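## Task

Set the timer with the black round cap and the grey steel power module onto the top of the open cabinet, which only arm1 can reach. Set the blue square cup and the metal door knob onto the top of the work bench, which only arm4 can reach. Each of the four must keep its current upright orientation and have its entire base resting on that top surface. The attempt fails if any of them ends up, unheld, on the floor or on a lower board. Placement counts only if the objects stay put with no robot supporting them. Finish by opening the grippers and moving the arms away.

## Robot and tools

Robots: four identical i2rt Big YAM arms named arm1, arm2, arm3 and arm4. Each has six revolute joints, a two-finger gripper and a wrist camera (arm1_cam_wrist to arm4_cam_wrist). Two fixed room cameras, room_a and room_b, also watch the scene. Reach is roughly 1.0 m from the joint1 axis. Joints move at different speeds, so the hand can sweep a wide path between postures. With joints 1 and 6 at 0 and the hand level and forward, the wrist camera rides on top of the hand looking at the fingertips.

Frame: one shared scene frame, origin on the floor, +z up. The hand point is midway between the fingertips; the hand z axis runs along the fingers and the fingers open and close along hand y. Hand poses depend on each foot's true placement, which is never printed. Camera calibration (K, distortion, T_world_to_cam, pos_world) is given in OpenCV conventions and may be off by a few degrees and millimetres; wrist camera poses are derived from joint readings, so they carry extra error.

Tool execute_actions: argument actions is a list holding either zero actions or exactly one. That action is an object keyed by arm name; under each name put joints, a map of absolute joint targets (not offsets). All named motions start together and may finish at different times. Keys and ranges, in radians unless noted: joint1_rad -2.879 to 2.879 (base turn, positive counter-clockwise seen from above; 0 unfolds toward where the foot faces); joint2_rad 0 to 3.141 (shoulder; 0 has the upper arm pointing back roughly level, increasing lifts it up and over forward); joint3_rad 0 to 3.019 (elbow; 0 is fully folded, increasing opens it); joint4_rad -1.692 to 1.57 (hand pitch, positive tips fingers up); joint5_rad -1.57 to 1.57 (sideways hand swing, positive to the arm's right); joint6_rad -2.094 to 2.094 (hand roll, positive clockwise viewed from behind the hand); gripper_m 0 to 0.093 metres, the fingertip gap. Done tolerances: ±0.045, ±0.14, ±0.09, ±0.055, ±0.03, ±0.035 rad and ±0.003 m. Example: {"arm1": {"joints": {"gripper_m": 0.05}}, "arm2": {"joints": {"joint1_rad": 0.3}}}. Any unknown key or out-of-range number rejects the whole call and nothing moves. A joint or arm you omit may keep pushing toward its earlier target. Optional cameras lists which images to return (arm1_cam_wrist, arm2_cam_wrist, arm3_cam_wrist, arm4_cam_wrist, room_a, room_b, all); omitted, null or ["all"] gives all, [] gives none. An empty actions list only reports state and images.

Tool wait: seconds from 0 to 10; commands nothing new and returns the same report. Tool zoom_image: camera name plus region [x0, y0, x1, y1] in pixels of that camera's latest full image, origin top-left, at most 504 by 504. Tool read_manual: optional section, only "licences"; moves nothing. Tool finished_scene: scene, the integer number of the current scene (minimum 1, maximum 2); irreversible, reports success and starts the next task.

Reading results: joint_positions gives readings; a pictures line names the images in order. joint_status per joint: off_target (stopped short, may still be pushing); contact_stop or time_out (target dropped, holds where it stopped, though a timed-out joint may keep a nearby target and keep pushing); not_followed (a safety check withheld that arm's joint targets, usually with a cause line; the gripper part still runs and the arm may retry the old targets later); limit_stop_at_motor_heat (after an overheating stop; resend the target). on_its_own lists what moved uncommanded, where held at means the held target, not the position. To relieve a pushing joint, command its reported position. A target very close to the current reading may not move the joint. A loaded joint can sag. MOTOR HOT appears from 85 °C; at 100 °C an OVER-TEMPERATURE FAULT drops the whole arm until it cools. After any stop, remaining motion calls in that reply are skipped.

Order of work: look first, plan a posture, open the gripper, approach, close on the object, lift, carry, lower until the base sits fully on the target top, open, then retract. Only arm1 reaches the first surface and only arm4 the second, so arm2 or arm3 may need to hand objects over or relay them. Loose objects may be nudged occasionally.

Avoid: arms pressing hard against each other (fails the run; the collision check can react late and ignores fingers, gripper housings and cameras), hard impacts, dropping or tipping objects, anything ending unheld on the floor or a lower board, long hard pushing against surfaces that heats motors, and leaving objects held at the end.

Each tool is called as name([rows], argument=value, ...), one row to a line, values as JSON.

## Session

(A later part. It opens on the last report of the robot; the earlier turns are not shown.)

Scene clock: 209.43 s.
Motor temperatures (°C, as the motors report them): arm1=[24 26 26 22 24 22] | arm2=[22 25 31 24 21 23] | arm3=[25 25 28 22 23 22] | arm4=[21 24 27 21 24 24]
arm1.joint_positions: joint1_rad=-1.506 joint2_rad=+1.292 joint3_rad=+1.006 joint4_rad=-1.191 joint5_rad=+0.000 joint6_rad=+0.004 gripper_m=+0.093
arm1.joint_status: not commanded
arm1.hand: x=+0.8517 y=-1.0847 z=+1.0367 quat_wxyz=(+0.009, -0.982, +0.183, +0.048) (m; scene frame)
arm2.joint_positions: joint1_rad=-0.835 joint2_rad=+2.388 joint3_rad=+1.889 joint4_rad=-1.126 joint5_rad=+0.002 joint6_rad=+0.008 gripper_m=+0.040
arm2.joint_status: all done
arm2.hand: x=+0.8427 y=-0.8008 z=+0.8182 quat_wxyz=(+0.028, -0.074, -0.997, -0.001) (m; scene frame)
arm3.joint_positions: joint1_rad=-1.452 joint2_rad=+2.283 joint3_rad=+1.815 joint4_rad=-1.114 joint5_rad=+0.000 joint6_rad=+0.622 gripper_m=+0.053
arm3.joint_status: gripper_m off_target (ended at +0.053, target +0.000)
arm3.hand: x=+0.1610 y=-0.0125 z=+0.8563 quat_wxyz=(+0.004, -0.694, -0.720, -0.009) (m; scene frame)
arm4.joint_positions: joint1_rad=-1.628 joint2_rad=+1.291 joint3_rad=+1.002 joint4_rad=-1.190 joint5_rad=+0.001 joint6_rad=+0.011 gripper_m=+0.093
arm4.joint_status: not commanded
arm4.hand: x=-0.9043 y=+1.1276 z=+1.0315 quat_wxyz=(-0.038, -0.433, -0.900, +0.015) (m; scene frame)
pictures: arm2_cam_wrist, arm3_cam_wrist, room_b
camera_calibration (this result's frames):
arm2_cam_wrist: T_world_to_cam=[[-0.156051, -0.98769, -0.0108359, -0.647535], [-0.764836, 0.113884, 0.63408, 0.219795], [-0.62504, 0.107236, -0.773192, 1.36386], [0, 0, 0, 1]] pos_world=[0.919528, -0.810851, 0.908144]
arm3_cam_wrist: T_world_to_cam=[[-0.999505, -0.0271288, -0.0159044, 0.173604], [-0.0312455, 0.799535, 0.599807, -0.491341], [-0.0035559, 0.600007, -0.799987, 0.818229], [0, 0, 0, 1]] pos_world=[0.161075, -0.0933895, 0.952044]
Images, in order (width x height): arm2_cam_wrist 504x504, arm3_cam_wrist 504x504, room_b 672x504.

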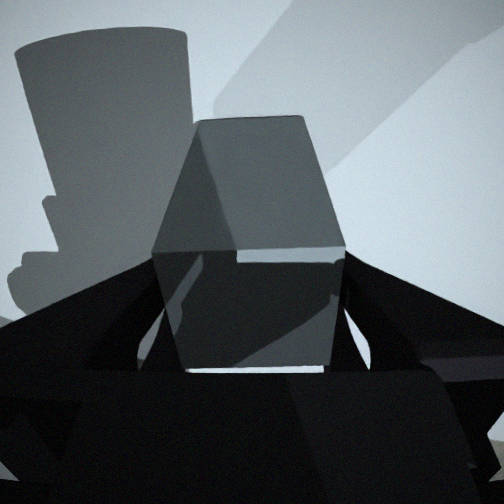

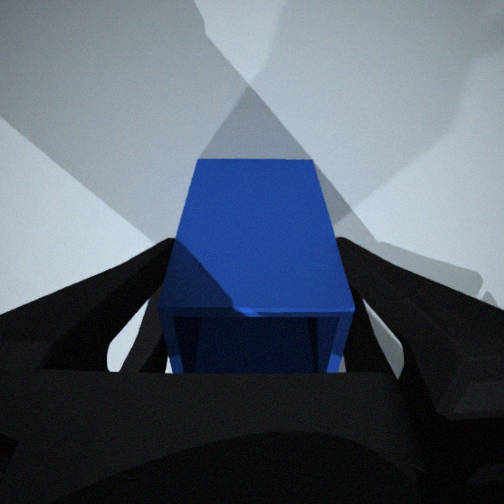

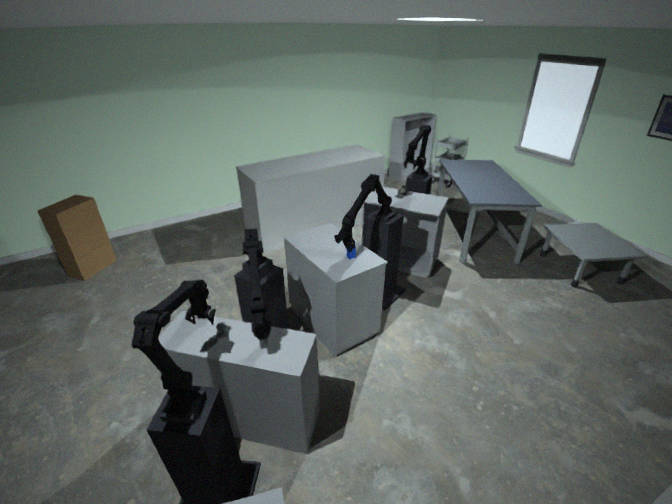

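execute_actions([
  {"arm2":{"joints":{"joint2_rad":2.385}},"arm3":{"joints":{"joint2_rad":1.7,"joint3_rad":1.4,"joint4_rad":-1.27}}},
], cameras=[])

execute_actions([
  {"arm2":{"joints":{"gripper_m":0.093}},"arm3":{"joints":{"joint1_rad":1.666,"joint6_rad":0}}},
], cameras=[])

execute_actions([
  {"arm2":{"joints":{"joint2_rad":1.7,"joint3_rad":1.4,"joint4_rad":-1.27}},"arm3":{"joints":{"joint2_rad":1.9,"joint3_rad":1.45,"joint4_rad":-1.1}}},
], cameras=["arm3_cam_wrist","room_a","room_b"])

Scene clock: 216.53 s.
Motor temperatures (°C, as the motors report them): arm1=[24 26 26 22 24 22] | arm2=[22 25 31 24 21 23] | arm3=[25 25 28 22 23 22] | arm4=[21 24 27 21 24 24]
arm1.joint_positions: joint1_rad=-1.506 joint2_rad=+1.292 joint3_rad=+1.006 joint4_rad=-1.191 joint5_rad=+0.000 joint6_rad=+0.004 gripper_m=+0.093
arm1.joint_status: not commanded
arm1.hand: x=+0.8517 y=-1.0847 z=+1.0367 quat_wxyz=(+0.009, -0.982, +0.183, +0.048) (m; scene frame)
arm2.joint_positions: joint1_rad=-0.835 joint2_rad=+2.388 joint3_rad=+1.889 joint4_rad=-1.126 joint5_rad=+0.002 joint6_rad=+0.008 gripper_m=+0.040
arm2.joint_status: all done
arm2.hand: x=+0.8427 y=-0.8008 z=+0.8182 quat_wxyz=(+0.028, -0.074, -0.997, -0.001) (m; scene frame)
arm3.joint_positions: joint1_rad=-1.452 joint2_rad=+1.694 joint3_rad=+1.403 joint4_rad=-1.259 joint5_rad=+0.000 joint6_rad=+0.622 gripper_m=+0.053
arm3.joint_status: all done
arm3.hand: x=+0.0652 y=+0.1060 z=+1.0443 quat_wxyz=(-0.012, -0.694, -0.720, -0.007) (m; scene frame)
arm4.joint_positions: joint1_rad=-1.628 joint2_rad=+1.291 joint3_rad=+1.002 joint4_rad=-1.190 joint5_rad=+0.001 joint6_rad=+0.011 gripper_m=+0.093
arm4.joint_status: not commanded
arm4.hand: x=-0.9043 y=+1.1276 z=+1.0315 quat_wxyz=(-0.038, -0.433, -0.900, +0.015) (m; scene frame)
pictures: none
No camera images: the call's "cameras" was empty. Leave "cameras" out to get every camera's image.

Scene clock: 219.17 s.
Motor temperatures (°C, as the motors report them): arm1=[24 26 26 22 24 22] | arm2=[22 25 31 24 21 23] | arm3=[25 25 28 22 23 22] | arm4=[21 24 27 21 24 24]
arm1.joint_positions: joint1_rad=-1.506 joint2_rad=+1.292 joint3_rad=+1.006 joint4_rad=-1.191 joint5_rad=+0.000 joint6_rad=+0.004 gripper_m=+0.093
arm1.joint_status: not commanded
arm1.hand: x=+0.8517 y=-1.0847 z=+1.0367 quat_wxyz=(+0.009, -0.982, +0.183, +0.048) (m; scene frame)
arm2.joint_positions: joint1_rad=-0.835 joint2_rad=+2.388 joint3_rad=+1.889 joint4_rad=-1.126 joint5_rad=+0.002 joint6_rad=+0.008 gripper_m=+0.093
arm2.joint_status: all done
arm2.hand: x=+0.8427 y=-0.8008 z=+0.8182 quat_wxyz=(+0.028, -0.074, -0.997, -0.001) (m; scene frame)
arm3.joint_positions: joint1_rad=+1.674 joint2_rad=+1.702 joint3_rad=+1.403 joint4_rad=-1.259 joint5_rad=-0.001 joint6_rad=+0.007 gripper_m=+0.053
arm3.joint_status: all done
arm3.hand: x=-0.5488 y=+0.9124 z=+1.0387 quat_wxyz=(-0.010, +0.893, -0.450, -0.001) (m; scene frame)
arm4.joint_positions: joint1_rad=-1.628 joint2_rad=+1.291 joint3_rad=+1.002 joint4_rad=-1.190 joint5_rad=+0.001 joint6_rad=+0.011 gripper_m=+0.093
arm4.joint_status: not commanded
arm4.hand: x=-0.9043 y=+1.1276 z=+1.0315 quat_wxyz=(-0.038, -0.433, -0.900, +0.015) (m; scene frame)
pictures: none
No camera images: the call's "cameras" was empty. Leave "cameras" out to get every camera's image.

Scene clock: 220.77 s.
Motor temperatures (°C, as the motors report them): arm1=[24 26 26 22 24 22] | arm2=[22 25 31 24 21 23] | arm3=[25 25 28 22 23 22] | arm4=[21 24 27 21 24 24]
arm1.joint_positions: joint1_rad=-1.506 joint2_rad=+1.292 joint3_rad=+1.006 joint4_rad=-1.191 joint5_rad=+0.000 joint6_rad=+0.004 gripper_m=+0.093
arm1.joint_status: not commanded
arm1.hand: x=+0.8517 y=-1.0847 z=+1.0367 quat_wxyz=(+0.009, -0.982, +0.183, +0.048) (m; scene frame)
arm2.joint_positions: joint1_rad=-0.835 joint2_rad=+1.695 joint3_rad=+1.409 joint4_rad=-1.256 joint5_rad=+0.002 joint6_rad=+0.008 gripper_m=+0.093
arm2.joint_status: all done
arm2.hand: x=+0.6875 y=-0.7790 z=+1.0505 quat_wxyz=(-0.013, -0.074, -0.997, +0.002) (m; scene frame)
arm3.joint_positions: joint1_rad=+1.674 joint2_rad=+1.924 joint3_rad=+1.411 joint4_rad=-1.112 joint5_rad=-0.001 joint6_rad=+0.007 gripper_m=+0.053
arm3.joint_status: all done
arm3.hand: x=-0.5647 y=+0.9365 z=+0.9295 quat_wxyz=(+0.005, +0.892, -0.450, +0.029) (m; scene frame)
arm4.joint_positions: joint1_rad=-1.628 joint2_rad=+1.291 joint3_rad=+1.002 joint4_rad=-1.190 joint5_rad=+0.001 joint6_rad=+0.011 gripper_m=+0.093
arm4.joint_status: not commanded
arm4.hand: x=-0.9043 y=+1.1276 z=+1.0315 quat_wxyz=(-0.038, -0.433, -0.900, +0.015) (m; scene frame)
pictures: arm3_cam_wrist, room_a, room_b
camera_calibration (this result's frames):
arm3_cam_wrist: T_world_to_cam=[[0.809929, 0.586467, 0.00844444, -0.10028], [0.451123, -0.632087, 0.630042, 0.268348], [0.374837, -0.50648, -0.776515, 1.53294], [0, 0, 0, 1]] pos_world=[-0.614441, 1.00483, 1.02213]
Images, in order (width x height): arm3_cam_wrist 504x504, room_a 672x504, room_b 672x504.

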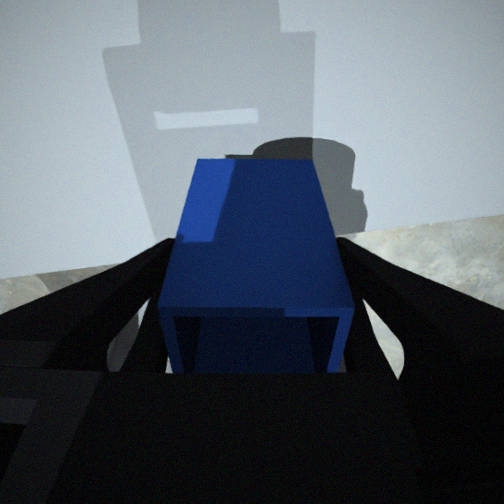

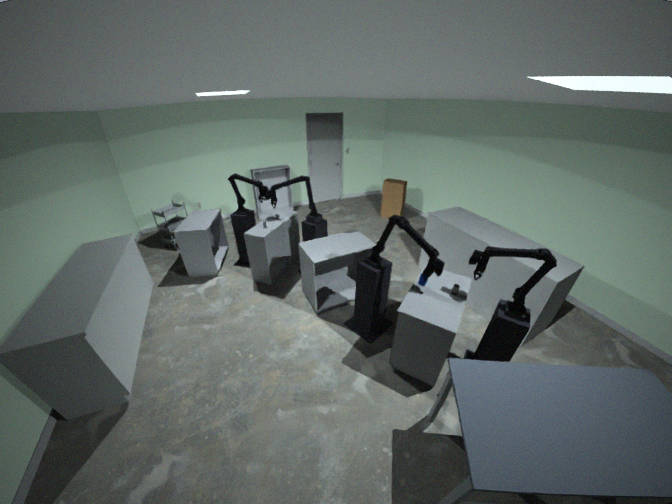

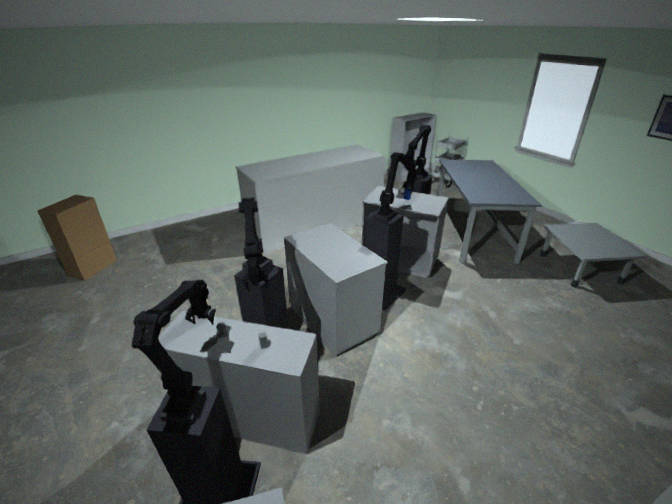

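execute_actions([
  {"arm1":{"joints":{"joint1_rad":-0.7}},"arm2":{"joints":{"joint1_rad":-1.259,"joint2_rad":1.95,"joint3_rad":1.5,"joint4_rad":-1.08}},"arm3":{"joints":{"joint1_rad":1.56,"joint2_rad":2.0,"joint3_rad":1.685,"joint4_rad":-1.2}}},
], cameras=[])

execute_actions([
  {"arm2":{"joints":{"joint2_rad":2.13,"joint4_rad":-0.91}},"arm3":{"joints":{"joint2_rad":2.14,"joint4_rad":-1.07}}},
], cameras=["arm3_cam_wrist","arm2_cam_wrist"])

Scene clock: 228.03 s.
Motor temperatures (°C, as the motors report them): arm1=[24 26 26 22 24 22] | arm2=[22 25 31 24 21 23] | arm3=[25 25 28 22 23 22] | arm4=[21 24 27 21 24 24]
arm1.joint_positions: joint1_rad=-0.697 joint2_rad=+1.292 joint3_rad=+1.006 joint4_rad=-1.191 joint5_rad=+0.000 joint6_rad=+0.004 gripper_m=+0.093
arm1.joint_status: all done
arm1.hand: x=+0.8628 y=-1.3774 z=+1.0365 quat_wxyz=(-0.010, -0.975, -0.218, +0.047) (m; scene frame)
arm2.joint_positions: joint1_rad=-1.252 joint2_rad=+1.960 joint3_rad=+1.465 joint4_rad=-1.094 joint5_rad=+0.001 joint6_rad=+0.006 gripper_m=+0.093
arm2.joint_status: all done
arm2.hand: x=+0.6582 y=-1.0038 z=+0.9343 quat_wxyz=(+0.009, -0.278, -0.961, -0.002) (m; scene frame)
arm3.joint_positions: joint1_rad=+1.556 joint2_rad=+2.003 joint3_rad=+1.640 joint4_rad=-1.187 joint5_rad=-0.001 joint6_rad=+0.007 gripper_m=+0.053
arm3.joint_status: all done
arm3.hand: x=-0.5468 y=+1.0305 z=+0.9658 quat_wxyz=(-0.012, +0.865, -0.502, -0.006) (m; scene frame)
arm4.joint_positions: joint1_rad=-1.628 joint2_rad=+1.291 joint3_rad=+1.002 joint4_rad=-1.190 joint5_rad=+0.001 joint6_rad=+0.011 gripper_m=+0.093
arm4.joint_status: not commanded
arm4.hand: x=-0.9043 y=+1.1276 z=+1.0315 quat_wxyz=(-0.038, -0.433, -0.900, +0.015) (m; scene frame)
pictures: none
No camera images: the call's "cameras" was empty. Leave "cameras" out to get every camera's image.

Scene clock: 229.27 s.
Motor temperatures (°C, as the motors report them): arm1=[24 26 26 22 24 22] | arm2=[22 25 31 24 21 23] | arm3=[25 25 28 22 23 22] | arm4=[21 24 27 21 24 24]
arm1.joint_positions: joint1_rad=-0.697 joint2_rad=+1.292 joint3_rad=+1.006 joint4_rad=-1.191 joint5_rad=+0.000 joint6_rad=+0.004 gripper_m=+0.093
arm1.joint_status: not commanded
arm1.hand: x=+0.8628 y=-1.3774 z=+1.0365 quat_wxyz=(-0.010, -0.975, -0.218, +0.047) (m; scene frame)
arm2.joint_positions: joint1_rad=-1.252 joint2_rad=+2.143 joint3_rad=+1.466 joint4_rad=-0.928 joint5_rad=+0.001 joint6_rad=+0.006 gripper_m=+0.093
arm2.joint_status: all done
arm2.hand: x=+0.6692 y=-1.0107 z=+0.8334 quat_wxyz=(+0.017, -0.278, -0.960, -0.004) (m; scene frame)
arm3.joint_positions: joint1_rad=+1.556 joint2_rad=+2.162 joint3_rad=+1.646 joint4_rad=-1.083 joint5_rad=-0.001 joint6_rad=+0.007 gripper_m=+0.053
arm3.joint_status: all done
arm3.hand: x=-0.5506 y=+1.0401 z=+0.8740 quat_wxyz=(+0.000, +0.865, -0.502, +0.016) (m; scene frame)
arm4.joint_positions: joint1_rad=-1.628 joint2_rad=+1.291 joint3_rad=+1.002 joint4_rad=-1.190 joint5_rad=+0.001 joint6_rad=+0.011 gripper_m=+0.093
arm4.joint_status: not commanded
arm4.hand: x=-0.9043 y=+1.1276 z=+1.0315 quat_wxyz=(-0.038, -0.433, -0.900, +0.015) (m; scene frame)
pictures: arm2_cam_wrist, arm3_cam_wrist
camera_calibration (this result's frames):
arm2_cam_wrist: T_world_to_cam=[[-0.540903, -0.841012, -0.0110649, -0.47578], [-0.664476, 0.419223, 0.618647, 0.355613], [-0.515651, 0.34198, -0.785591, 1.46401], [0, 0, 0, 1]] pos_world=[0.733864, -1.04988, 0.924849]
arm3_cam_wrist: T_world_to_cam=[[0.873363, 0.487003, 0.00801315, -0.0332043], [0.382455, -0.695875, 0.607854, 0.410365], [0.301603, -0.527812, -0.794009, 1.53407], [0, 0, 0, 1]] pos_world=[-0.590627, 1.11143, 0.968889]
Images, in order (width x height): arm2_cam_wrist 504x504, arm3_cam_wrist 504x504.

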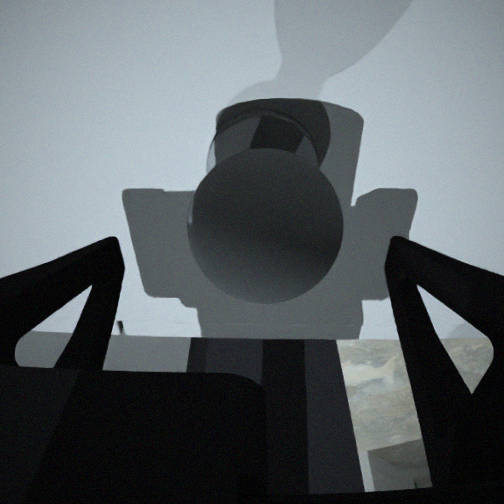

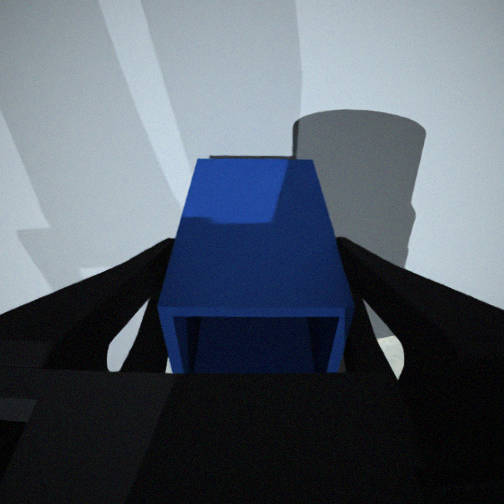

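execute_actions([
  {"arm2":{"joints":{"joint2_rad":2.16,"joint3_rad":1.55,"joint4_rad":-0.93}},"arm3":{"joints":{"joint2_rad":2.185,"joint4_rad":-1.04}}},
], cameras=[])

execute_actions([
  {"arm2":{"joints":{"gripper_m":0}}},
], cameras=["arm2_cam_wrist"])

Scene clock: 232.53 s.
Motor temperatures (°C, as the motors report them): arm1=[24 26 26 22 24 22] | arm2=[22 25 31 24 21 23] | arm3=[25 25 28 22 23 22] | arm4=[21 24 27 21 24 24]
arm1.joint_positions: joint1_rad=-0.697 joint2_rad=+1.292 joint3_rad=+1.006 joint4_rad=-1.191 joint5_rad=+0.000 joint6_rad=+0.004 gripper_m=+0.093
arm1.joint_status: not commanded
arm1.hand: x=+0.8628 y=-1.3774 z=+1.0365 quat_wxyz=(-0.010, -0.975, -0.218, +0.047) (m; scene frame)
arm2.joint_positions: joint1_rad=-1.252 joint2_rad=+2.150 joint3_rad=+1.502 joint4_rad=-0.928 joint5_rad=+0.001 joint6_rad=+0.006 gripper_m=+0.093
arm2.joint_status: all done
arm2.hand: x=+0.6829 y=-1.0192 z=+0.8405 quat_wxyz=(+0.003, -0.278, -0.961, +0.000) (m; scene frame)
arm3.joint_positions: joint1_rad=+1.556 joint2_rad=+2.174 joint3_rad=+1.646 joint4_rad=-1.054 joint5_rad=-0.001 joint6_rad=+0.007 gripper_m=+0.053
arm3.joint_status: all done
arm3.hand: x=-0.5531 y=+1.0446 z=+0.8668 quat_wxyz=(-0.004, +0.865, -0.502, +0.009) (m; scene frame)
arm4.joint_positions: joint1_rad=-1.628 joint2_rad=+1.291 joint3_rad=+1.002 joint4_rad=-1.190 joint5_rad=+0.001 joint6_rad=+0.011 gripper_m=+0.093
arm4.joint_status: not commanded
arm4.hand: x=-0.9043 y=+1.1276 z=+1.0315 quat_wxyz=(-0.038, -0.433, -0.900, +0.015) (m; scene frame)
pictures: none
No camera images: the call's "cameras" was empty. Leave "cameras" out to get every camera's image.

Scene clock: 233.40 s.
Motor temperatures (°C, as the motors report them): arm1=[24 26 26 22 24 22] | arm2=[22 25 31 24 21 23] | arm3=[25 25 28 22 23 22] | arm4=[21 24 27 21 24 24]
arm1.joint_positions: joint1_rad=-0.697 joint2_rad=+1.292 joint3_rad=+1.006 joint4_rad=-1.191 joint5_rad=+0.000 joint6_rad=+0.004 gripper_m=+0.093
arm1.joint_status: not commanded
arm1.hand: x=+0.8628 y=-1.3774 z=+1.0365 quat_wxyz=(-0.010, -0.975, -0.218, +0.047) (m; scene frame)
arm2.joint_positions: joint1_rad=-1.253 joint2_rad=+2.149 joint3_rad=+1.523 joint4_rad=-0.928 joint5_rad=+0.001 joint6_rad=+0.006 gripper_m=+0.001
arm2.joint_status: all done
arm2.hand: x=+0.6912 y=-1.0248 z=+0.8474 quat_wxyz=(-0.008, -0.278, -0.961, +0.003) (m; scene frame)
arm3.joint_positions: joint1_rad=+1.556 joint2_rad=+2.174 joint3_rad=+1.646 joint4_rad=-1.054 joint5_rad=-0.001 joint6_rad=+0.007 gripper_m=+0.053
arm3.joint_status: not commanded
arm3.hand: x=-0.5531 y=+1.0446 z=+0.8668 quat_wxyz=(-0.004, +0.865, -0.502, +0.009) (m; scene frame)
arm4.joint_positions: joint1_rad=-1.628 joint2_rad=+1.291 joint3_rad=+1.002 joint4_rad=-1.190 joint5_rad=+0.001 joint6_rad=+0.011 gripper_m=+0.093
arm4.joint_status: not commanded
arm4.hand: x=-0.9043 y=+1.1276 z=+1.0315 quat_wxyz=(-0.038, -0.433, -0.900, +0.015) (m; scene frame)
pictures: arm2_cam_wrist
camera_calibration (this result's frames):
arm2_cam_wrist: T_world_to_cam=[[-0.540708, -0.841122, -0.0121687, -0.474947], [-0.690577, 0.435578, 0.577386, 0.43732], [-0.480352, 0.320601, -0.81638, 1.471], [0, 0, 0, 1]] pos_world=[0.751791, -1.06158, 0.94261]
Images, in order (width x height): arm2_cam_wrist 504x504.

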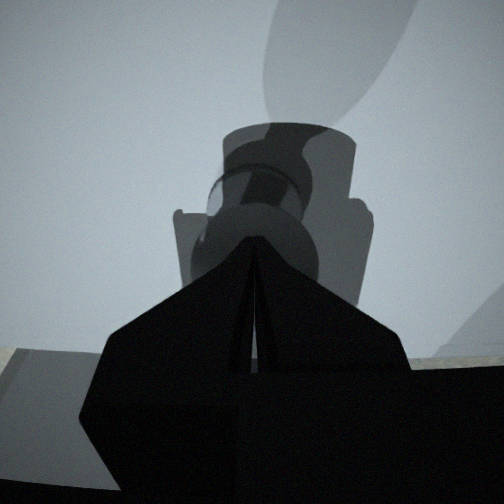

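execute_actions([
  {"arm2":{"joints":{"gripper_m":0.093}},"arm3":{"joints":{"joint2_rad":2.174,"gripper_m":0.093}}},
], cameras=[])

execute_actions([
  {"arm2":{"joints":{"joint2_rad":2.2,"joint4_rad":-0.9}},"arm3":{"joints":{"joint2_rad":1.3,"joint3_rad":1.0,"joint4_rad":-1.2}}},
], cameras=["arm2_cam_wrist"])

Scene clock: 237.53 s.
Motor temperatures (°C, as the motors report them): arm1=[24 26 26 22 24 22] | arm2=[22 25 31 24 21 23] | arm3=[25 25 29 22 23 22] | arm4=[21 24 28 21 24 24]
arm1.joint_positions: joint1_rad=-0.697 joint2_rad=+1.292 joint3_rad=+1.006 joint4_rad=-1.191 joint5_rad=+0.000 joint6_rad=+0.004 gripper_m=+0.093
arm1.joint_status: not commanded
arm1.hand: x=+0.8628 y=-1.3774 z=+1.0365 quat_wxyz=(-0.010, -0.975, -0.218, +0.047) (m; scene frame)
arm2.joint_positions: joint1_rad=-1.253 joint2_rad=+2.149 joint3_rad=+1.523 joint4_rad=-0.928 joint5_rad=+0.001 joint6_rad=+0.006 gripper_m=+0.093
arm2.joint_status: all done
arm2.hand: x=+0.6912 y=-1.0248 z=+0.8474 quat_wxyz=(-0.008, -0.278, -0.961, +0.003) (m; scene frame)
arm3.joint_positions: joint1_rad=+1.556 joint2_rad=+2.174 joint3_rad=+1.646 joint4_rad=-1.054 joint5_rad=-0.001 joint6_rad=+0.007 gripper_m=+0.093
arm3.joint_status: all done
arm3.hand: x=-0.5531 y=+1.0446 z=+0.8668 quat_wxyz=(-0.004, +0.865, -0.502, +0.009) (m; scene frame)
arm4.joint_positions: joint1_rad=-1.628 joint2_rad=+1.291 joint3_rad=+1.002 joint4_rad=-1.190 joint5_rad=+0.001 joint6_rad=+0.011 gripper_m=+0.093
arm4.joint_status: not commanded
arm4.hand: x=-0.9043 y=+1.1276 z=+1.0315 quat_wxyz=(-0.038, -0.433, -0.900, +0.015) (m; scene frame)
pictures: none
No camera images: the call's "cameras" was empty. Leave "cameras" out to get every camera's image.

Scene clock: 238.93 s.
Motor temperatures (°C, as the motors report them): arm1=[24 26 26 22 24 22] | arm2=[22 25 31 24 21 23] | arm3=[25 25 28 22 23 22] | arm4=[21 24 28 21 24 24]
arm1.joint_positions: joint1_rad=-0.697 joint2_rad=+1.292 joint3_rad=+1.006 joint4_rad=-1.191 joint5_rad=+0.000 joint6_rad=+0.004 gripper_m=+0.093
arm1.joint_status: not commanded
arm1.hand: x=+0.8628 y=-1.3774 z=+1.0365 quat_wxyz=(-0.010, -0.975, -0.218, +0.047) (m; scene frame)
arm2.joint_positions: joint1_rad=-1.253 joint2_rad=+2.198 joint3_rad=+1.523 joint4_rad=-0.918 joint5_rad=+0.001 joint6_rad=+0.006 gripper_m=+0.093
arm2.joint_status: all done
arm2.hand: x=+0.6847 y=-1.0208 z=+0.8189 quat_wxyz=(+0.012, -0.278, -0.960, -0.003) (m; scene frame)
arm3.joint_positions: joint1_rad=+1.556 joint2_rad=+1.307 joint3_rad=+1.008 joint4_rad=-1.190 joint5_rad=-0.001 joint6_rad=+0.007 gripper_m=+0.093
arm3.joint_status: all done
arm3.hand: x=-0.4324 y=+0.8302 z=+1.0574 quat_wxyz=(-0.027, +0.864, -0.501, -0.032) (m; scene frame)
arm4.joint_positions: joint1_rad=-1.628 joint2_rad=+1.291 joint3_rad=+1.002 joint4_rad=-1.190 joint5_rad=+0.001 joint6_rad=+0.011 gripper_m=+0.093
arm4.joint_status: not commanded
arm4.hand: x=-0.9043 y=+1.1276 z=+1.0315 quat_wxyz=(-0.038, -0.433, -0.900, +0.015) (m; scene frame)
pictures: arm2_cam_wrist
camera_calibration (this result's frames):
arm2_cam_wrist: T_world_to_cam=[[-0.541115, -0.840868, -0.0116245, -0.47531], [-0.6706, 0.42312, 0.609315, 0.394921], [-0.507435, 0.337505, -0.792843, 1.45984], [0, 0, 0, 1]] pos_world=[0.748411, -1.05948, 0.911268]
Images, in order (width x height): arm2_cam_wrist 504x504.

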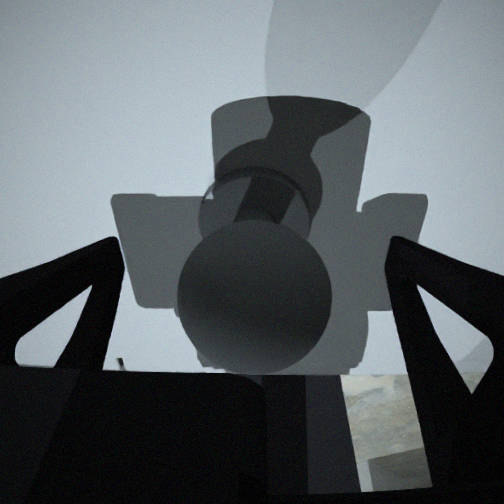

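execute_actions([
  {"arm2":{"joints":{"gripper_m":0}},"arm3":{"joints":{"joint1_rad":0.6}},"arm4":{"joints":{"joint1_rad":-1.305,"joint2_rad":2.17,"joint3_rad":1.94,"joint4_rad":-1.31,"joint6_rad":0.5}}},
], cameras=["arm2_cam_wrist","arm4_cam_wrist"])

Scene clock: 244.90 s.
Motor temperatures (°C, as the motors report them): arm1=[24 26 26 22 24 22] | arm2=[22 25 31 24 21 23] | arm3=[25 25 28 22 23 22] | arm4=[21 24 28 21 24 24]
arm1.joint_positions: joint1_rad=-0.697 joint2_rad=+1.292 joint3_rad=+1.006 joint4_rad=-1.191 joint5_rad=+0.000 joint6_rad=+0.004 gripper_m=+0.093
arm1.joint_status: not commanded
arm1.hand: x=+0.8628 y=-1.3774 z=+1.0365 quat_wxyz=(-0.010, -0.975, -0.218, +0.047) (m; scene frame)
arm2.joint_positions: joint1_rad=-1.253 joint2_rad=+2.198 joint3_rad=+1.523 joint4_rad=-0.917 joint5_rad=+0.001 joint6_rad=+0.006 gripper_m=+0.050
arm2.joint_status: gripper_m off_target (ended at +0.050, target +0.000)
arm2.hand: x=+0.6850 y=-1.0210 z=+0.8189 quat_wxyz=(+0.011, -0.278, -0.960, -0.002) (m; scene frame)
arm3.joint_positions: joint1_rad=+0.599 joint2_rad=+1.307 joint3_rad=+1.008 joint4_rad=-1.190 joint5_rad=+0.000 joint6_rad=+0.006 gripper_m=+0.093
arm3.joint_status: all done
arm3.hand: x=-0.0886 y=+0.8460 z=+1.0623 quat_wxyz=(-0.042, +0.536, -0.843, -0.022) (m; scene frame)
arm4.joint_positions: joint1_rad=-1.295 joint2_rad=+2.183 joint3_rad=+1.892 joint4_rad=-1.302 joint5_rad=+0.000 joint6_rad=+0.487 gripper_m=+0.093
arm4.joint_status: all done
arm4.hand: x=-0.5815 y=+1.0721 z=+0.9168 quat_wxyz=(+0.015, -0.497, -0.868, -0.005) (m; scene frame)
pictures: arm2_cam_wrist, arm4_cam_wrist
camera_calibration (this result's frames):
arm2_cam_wrist: T_world_to_cam=[[-0.5411, -0.840878, -0.0116458, -0.475308], [-0.671388, 0.423612, 0.608105, 0.397256], [-0.506408, 0.336864, -0.793771, 1.45947], [0, 0, 0, 1]] pos_world=[0.74861, -1.0596, 0.911373]
arm4_cam_wrist: T_world_to_cam=[[-0.855984, -0.516895, 0.0105122, 0.0444387], [-0.405581, 0.683978, 0.606366, -1.51914], [-0.320618, 0.514776, -0.795117, 0.111952], [0, 0, 0, 1]] pos_world=[-0.5422, 1.0044, 1.0097]
Images, in order (width x height): arm2_cam_wrist 504x504, arm4_cam_wrist 504x504.

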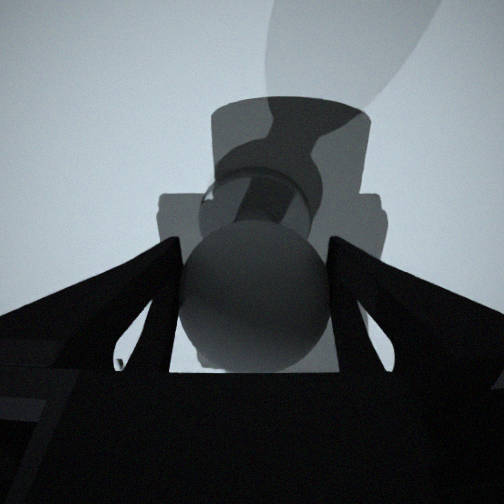

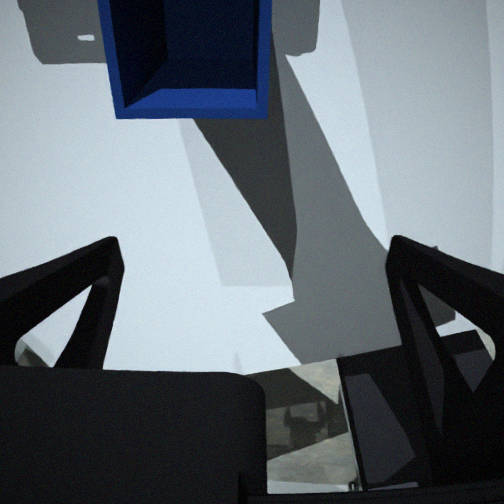

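execute_actions([
  {"arm2":{"joints":{"joint2_rad":1.7,"joint3_rad":1.4,"joint4_rad":-1.27}},"arm4":{"joints":{"joint1_rad":-1.29,"joint2_rad":2.24,"joint3_rad":2.03,"joint4_rad":-1.33}}},
], cameras=[])

execute_actions([
  {"arm2":{"joints":{"joint1_rad":1.19}},"arm4":{"joints":{"joint2_rad":2.35,"joint4_rad":-1.2}}},
], cameras=["arm4_cam_wrist"])

execute_actions([
  {"arm2":{"joints":{"joint2_rad":2.28,"joint3_rad":2.06,"joint4_rad":-1.3}},"arm1":{"joints":{"joint1_rad":-2.01,"joint2_rad":1.9,"joint3_rad":1.5,"joint4_rad":-1.18}}},
], cameras=["arm1_cam_wrist"])

Scene clock: 251.77 s.
Motor temperatures (°C, as the motors report them): arm1=[24 26 26 22 24 22] | arm2=[22 25 30 24 21 23] | arm3=[25 25 27 22 23 22] | arm4=[21 25 29 21 24 24]
arm1.joint_positions: joint1_rad=-0.697 joint2_rad=+1.292 joint3_rad=+1.006 joint4_rad=-1.191 joint5_rad=+0.000 joint6_rad=+0.004 gripper_m=+0.093
arm1.joint_status: not commanded
arm1.hand: x=+0.8628 y=-1.3774 z=+1.0365 quat_wxyz=(-0.010, -0.975, -0.218, +0.047) (m; scene frame)
arm2.joint_positions: joint1_rad=-1.253 joint2_rad=+1.714 joint3_rad=+1.386 joint4_rad=-1.254 joint5_rad=+0.001 joint6_rad=+0.006 gripper_m=+0.050
arm2.joint_status: all done
arm2.hand: x=+0.6085 y=-0.9732 z=+1.0333 quat_wxyz=(+0.006, -0.278, -0.961, -0.001) (m; scene frame)
arm3.joint_positions: joint1_rad=+0.599 joint2_rad=+1.307 joint3_rad=+1.008 joint4_rad=-1.190 joint5_rad=+0.000 joint6_rad=+0.006 gripper_m=+0.093
arm3.joint_status: not commanded
arm3.hand: x=-0.0886 y=+0.8460 z=+1.0623 quat_wxyz=(-0.042, +0.536, -0.843, -0.022) (m; scene frame)
arm4.joint_positions: joint1_rad=-1.295 joint2_rad=+2.226 joint3_rad=+1.981 joint4_rad=-1.320 joint5_rad=+0.000 joint6_rad=+0.487 gripper_m=+0.093
arm4.joint_status: all done
arm4.hand: x=-0.5618 y=+1.0598 z=+0.9216 quat_wxyz=(+0.000, -0.497, -0.868, -0.005) (m; scene frame)
pictures: none
No camera images: the call's "cameras" was empty. Leave "cameras" out to get every camera's image.

Scene clock: 254.20 s.
Motor temperatures (°C, as the motors report them): arm1=[24 26 26 22 24 22] | arm2=[22 25 31 24 21 23] | arm3=[25 24 27 22 23 22] | arm4=[21 25 29 21 24 24]
arm1.joint_positions: joint1_rad=-0.697 joint2_rad=+1.292 joint3_rad=+1.006 joint4_rad=-1.191 joint5_rad=+0.000 joint6_rad=+0.004 gripper_m=+0.093
arm1.joint_status: not commanded
arm1.hand: x=+0.8628 y=-1.3774 z=+1.0365 quat_wxyz=(-0.010, -0.975, -0.218, +0.047) (m; scene frame)
arm2.joint_positions: joint1_rad=+1.196 joint2_rad=+1.714 joint3_rad=+1.386 joint4_rad=-1.254 joint5_rad=-0.001 joint6_rad=+0.006 gripper_m=+0.050
arm2.joint_status: all done
arm2.hand: x=+0.0253 y=-0.2308 z=+1.0344 quat_wxyz=(+0.004, +0.809, -0.588, +0.004) (m; scene frame)
arm3.joint_positions: joint1_rad=+0.599 joint2_rad=+1.307 joint3_rad=+1.008 joint4_rad=-1.190 joint5_rad=+0.000 joint6_rad=+0.006 gripper_m=+0.093
arm3.joint_status: not commanded
arm3.hand: x=-0.0886 y=+0.8460 z=+1.0623 quat_wxyz=(-0.042, +0.536, -0.843, -0.022) (m; scene frame)
arm4.joint_positions: joint1_rad=-1.295 joint2_rad=+2.365 joint3_rad=+1.995 joint4_rad=-1.214 joint5_rad=+0.000 joint6_rad=+0.487 gripper_m=+0.093
arm4.joint_status: all done
arm4.hand: x=-0.5501 y=+1.0536 z=+0.8338 quat_wxyz=(+0.010, -0.497, -0.868, -0.005) (m; scene frame)
pictures: arm4_cam_wrist
camera_calibration (this result's frames):
arm4_cam_wrist: T_world_to_cam=[[-0.856295, -0.516451, 0.00616046, 0.0656686], [-0.410148, 0.687192, 0.599621, -1.44367], [-0.313909, 0.510926, -0.80026, 0.0776004], [0, 0, 0, 1]] pos_world=[-0.511526, 0.986344, 0.92735]
Images, in order (width x height): arm4_cam_wrist 504x504.

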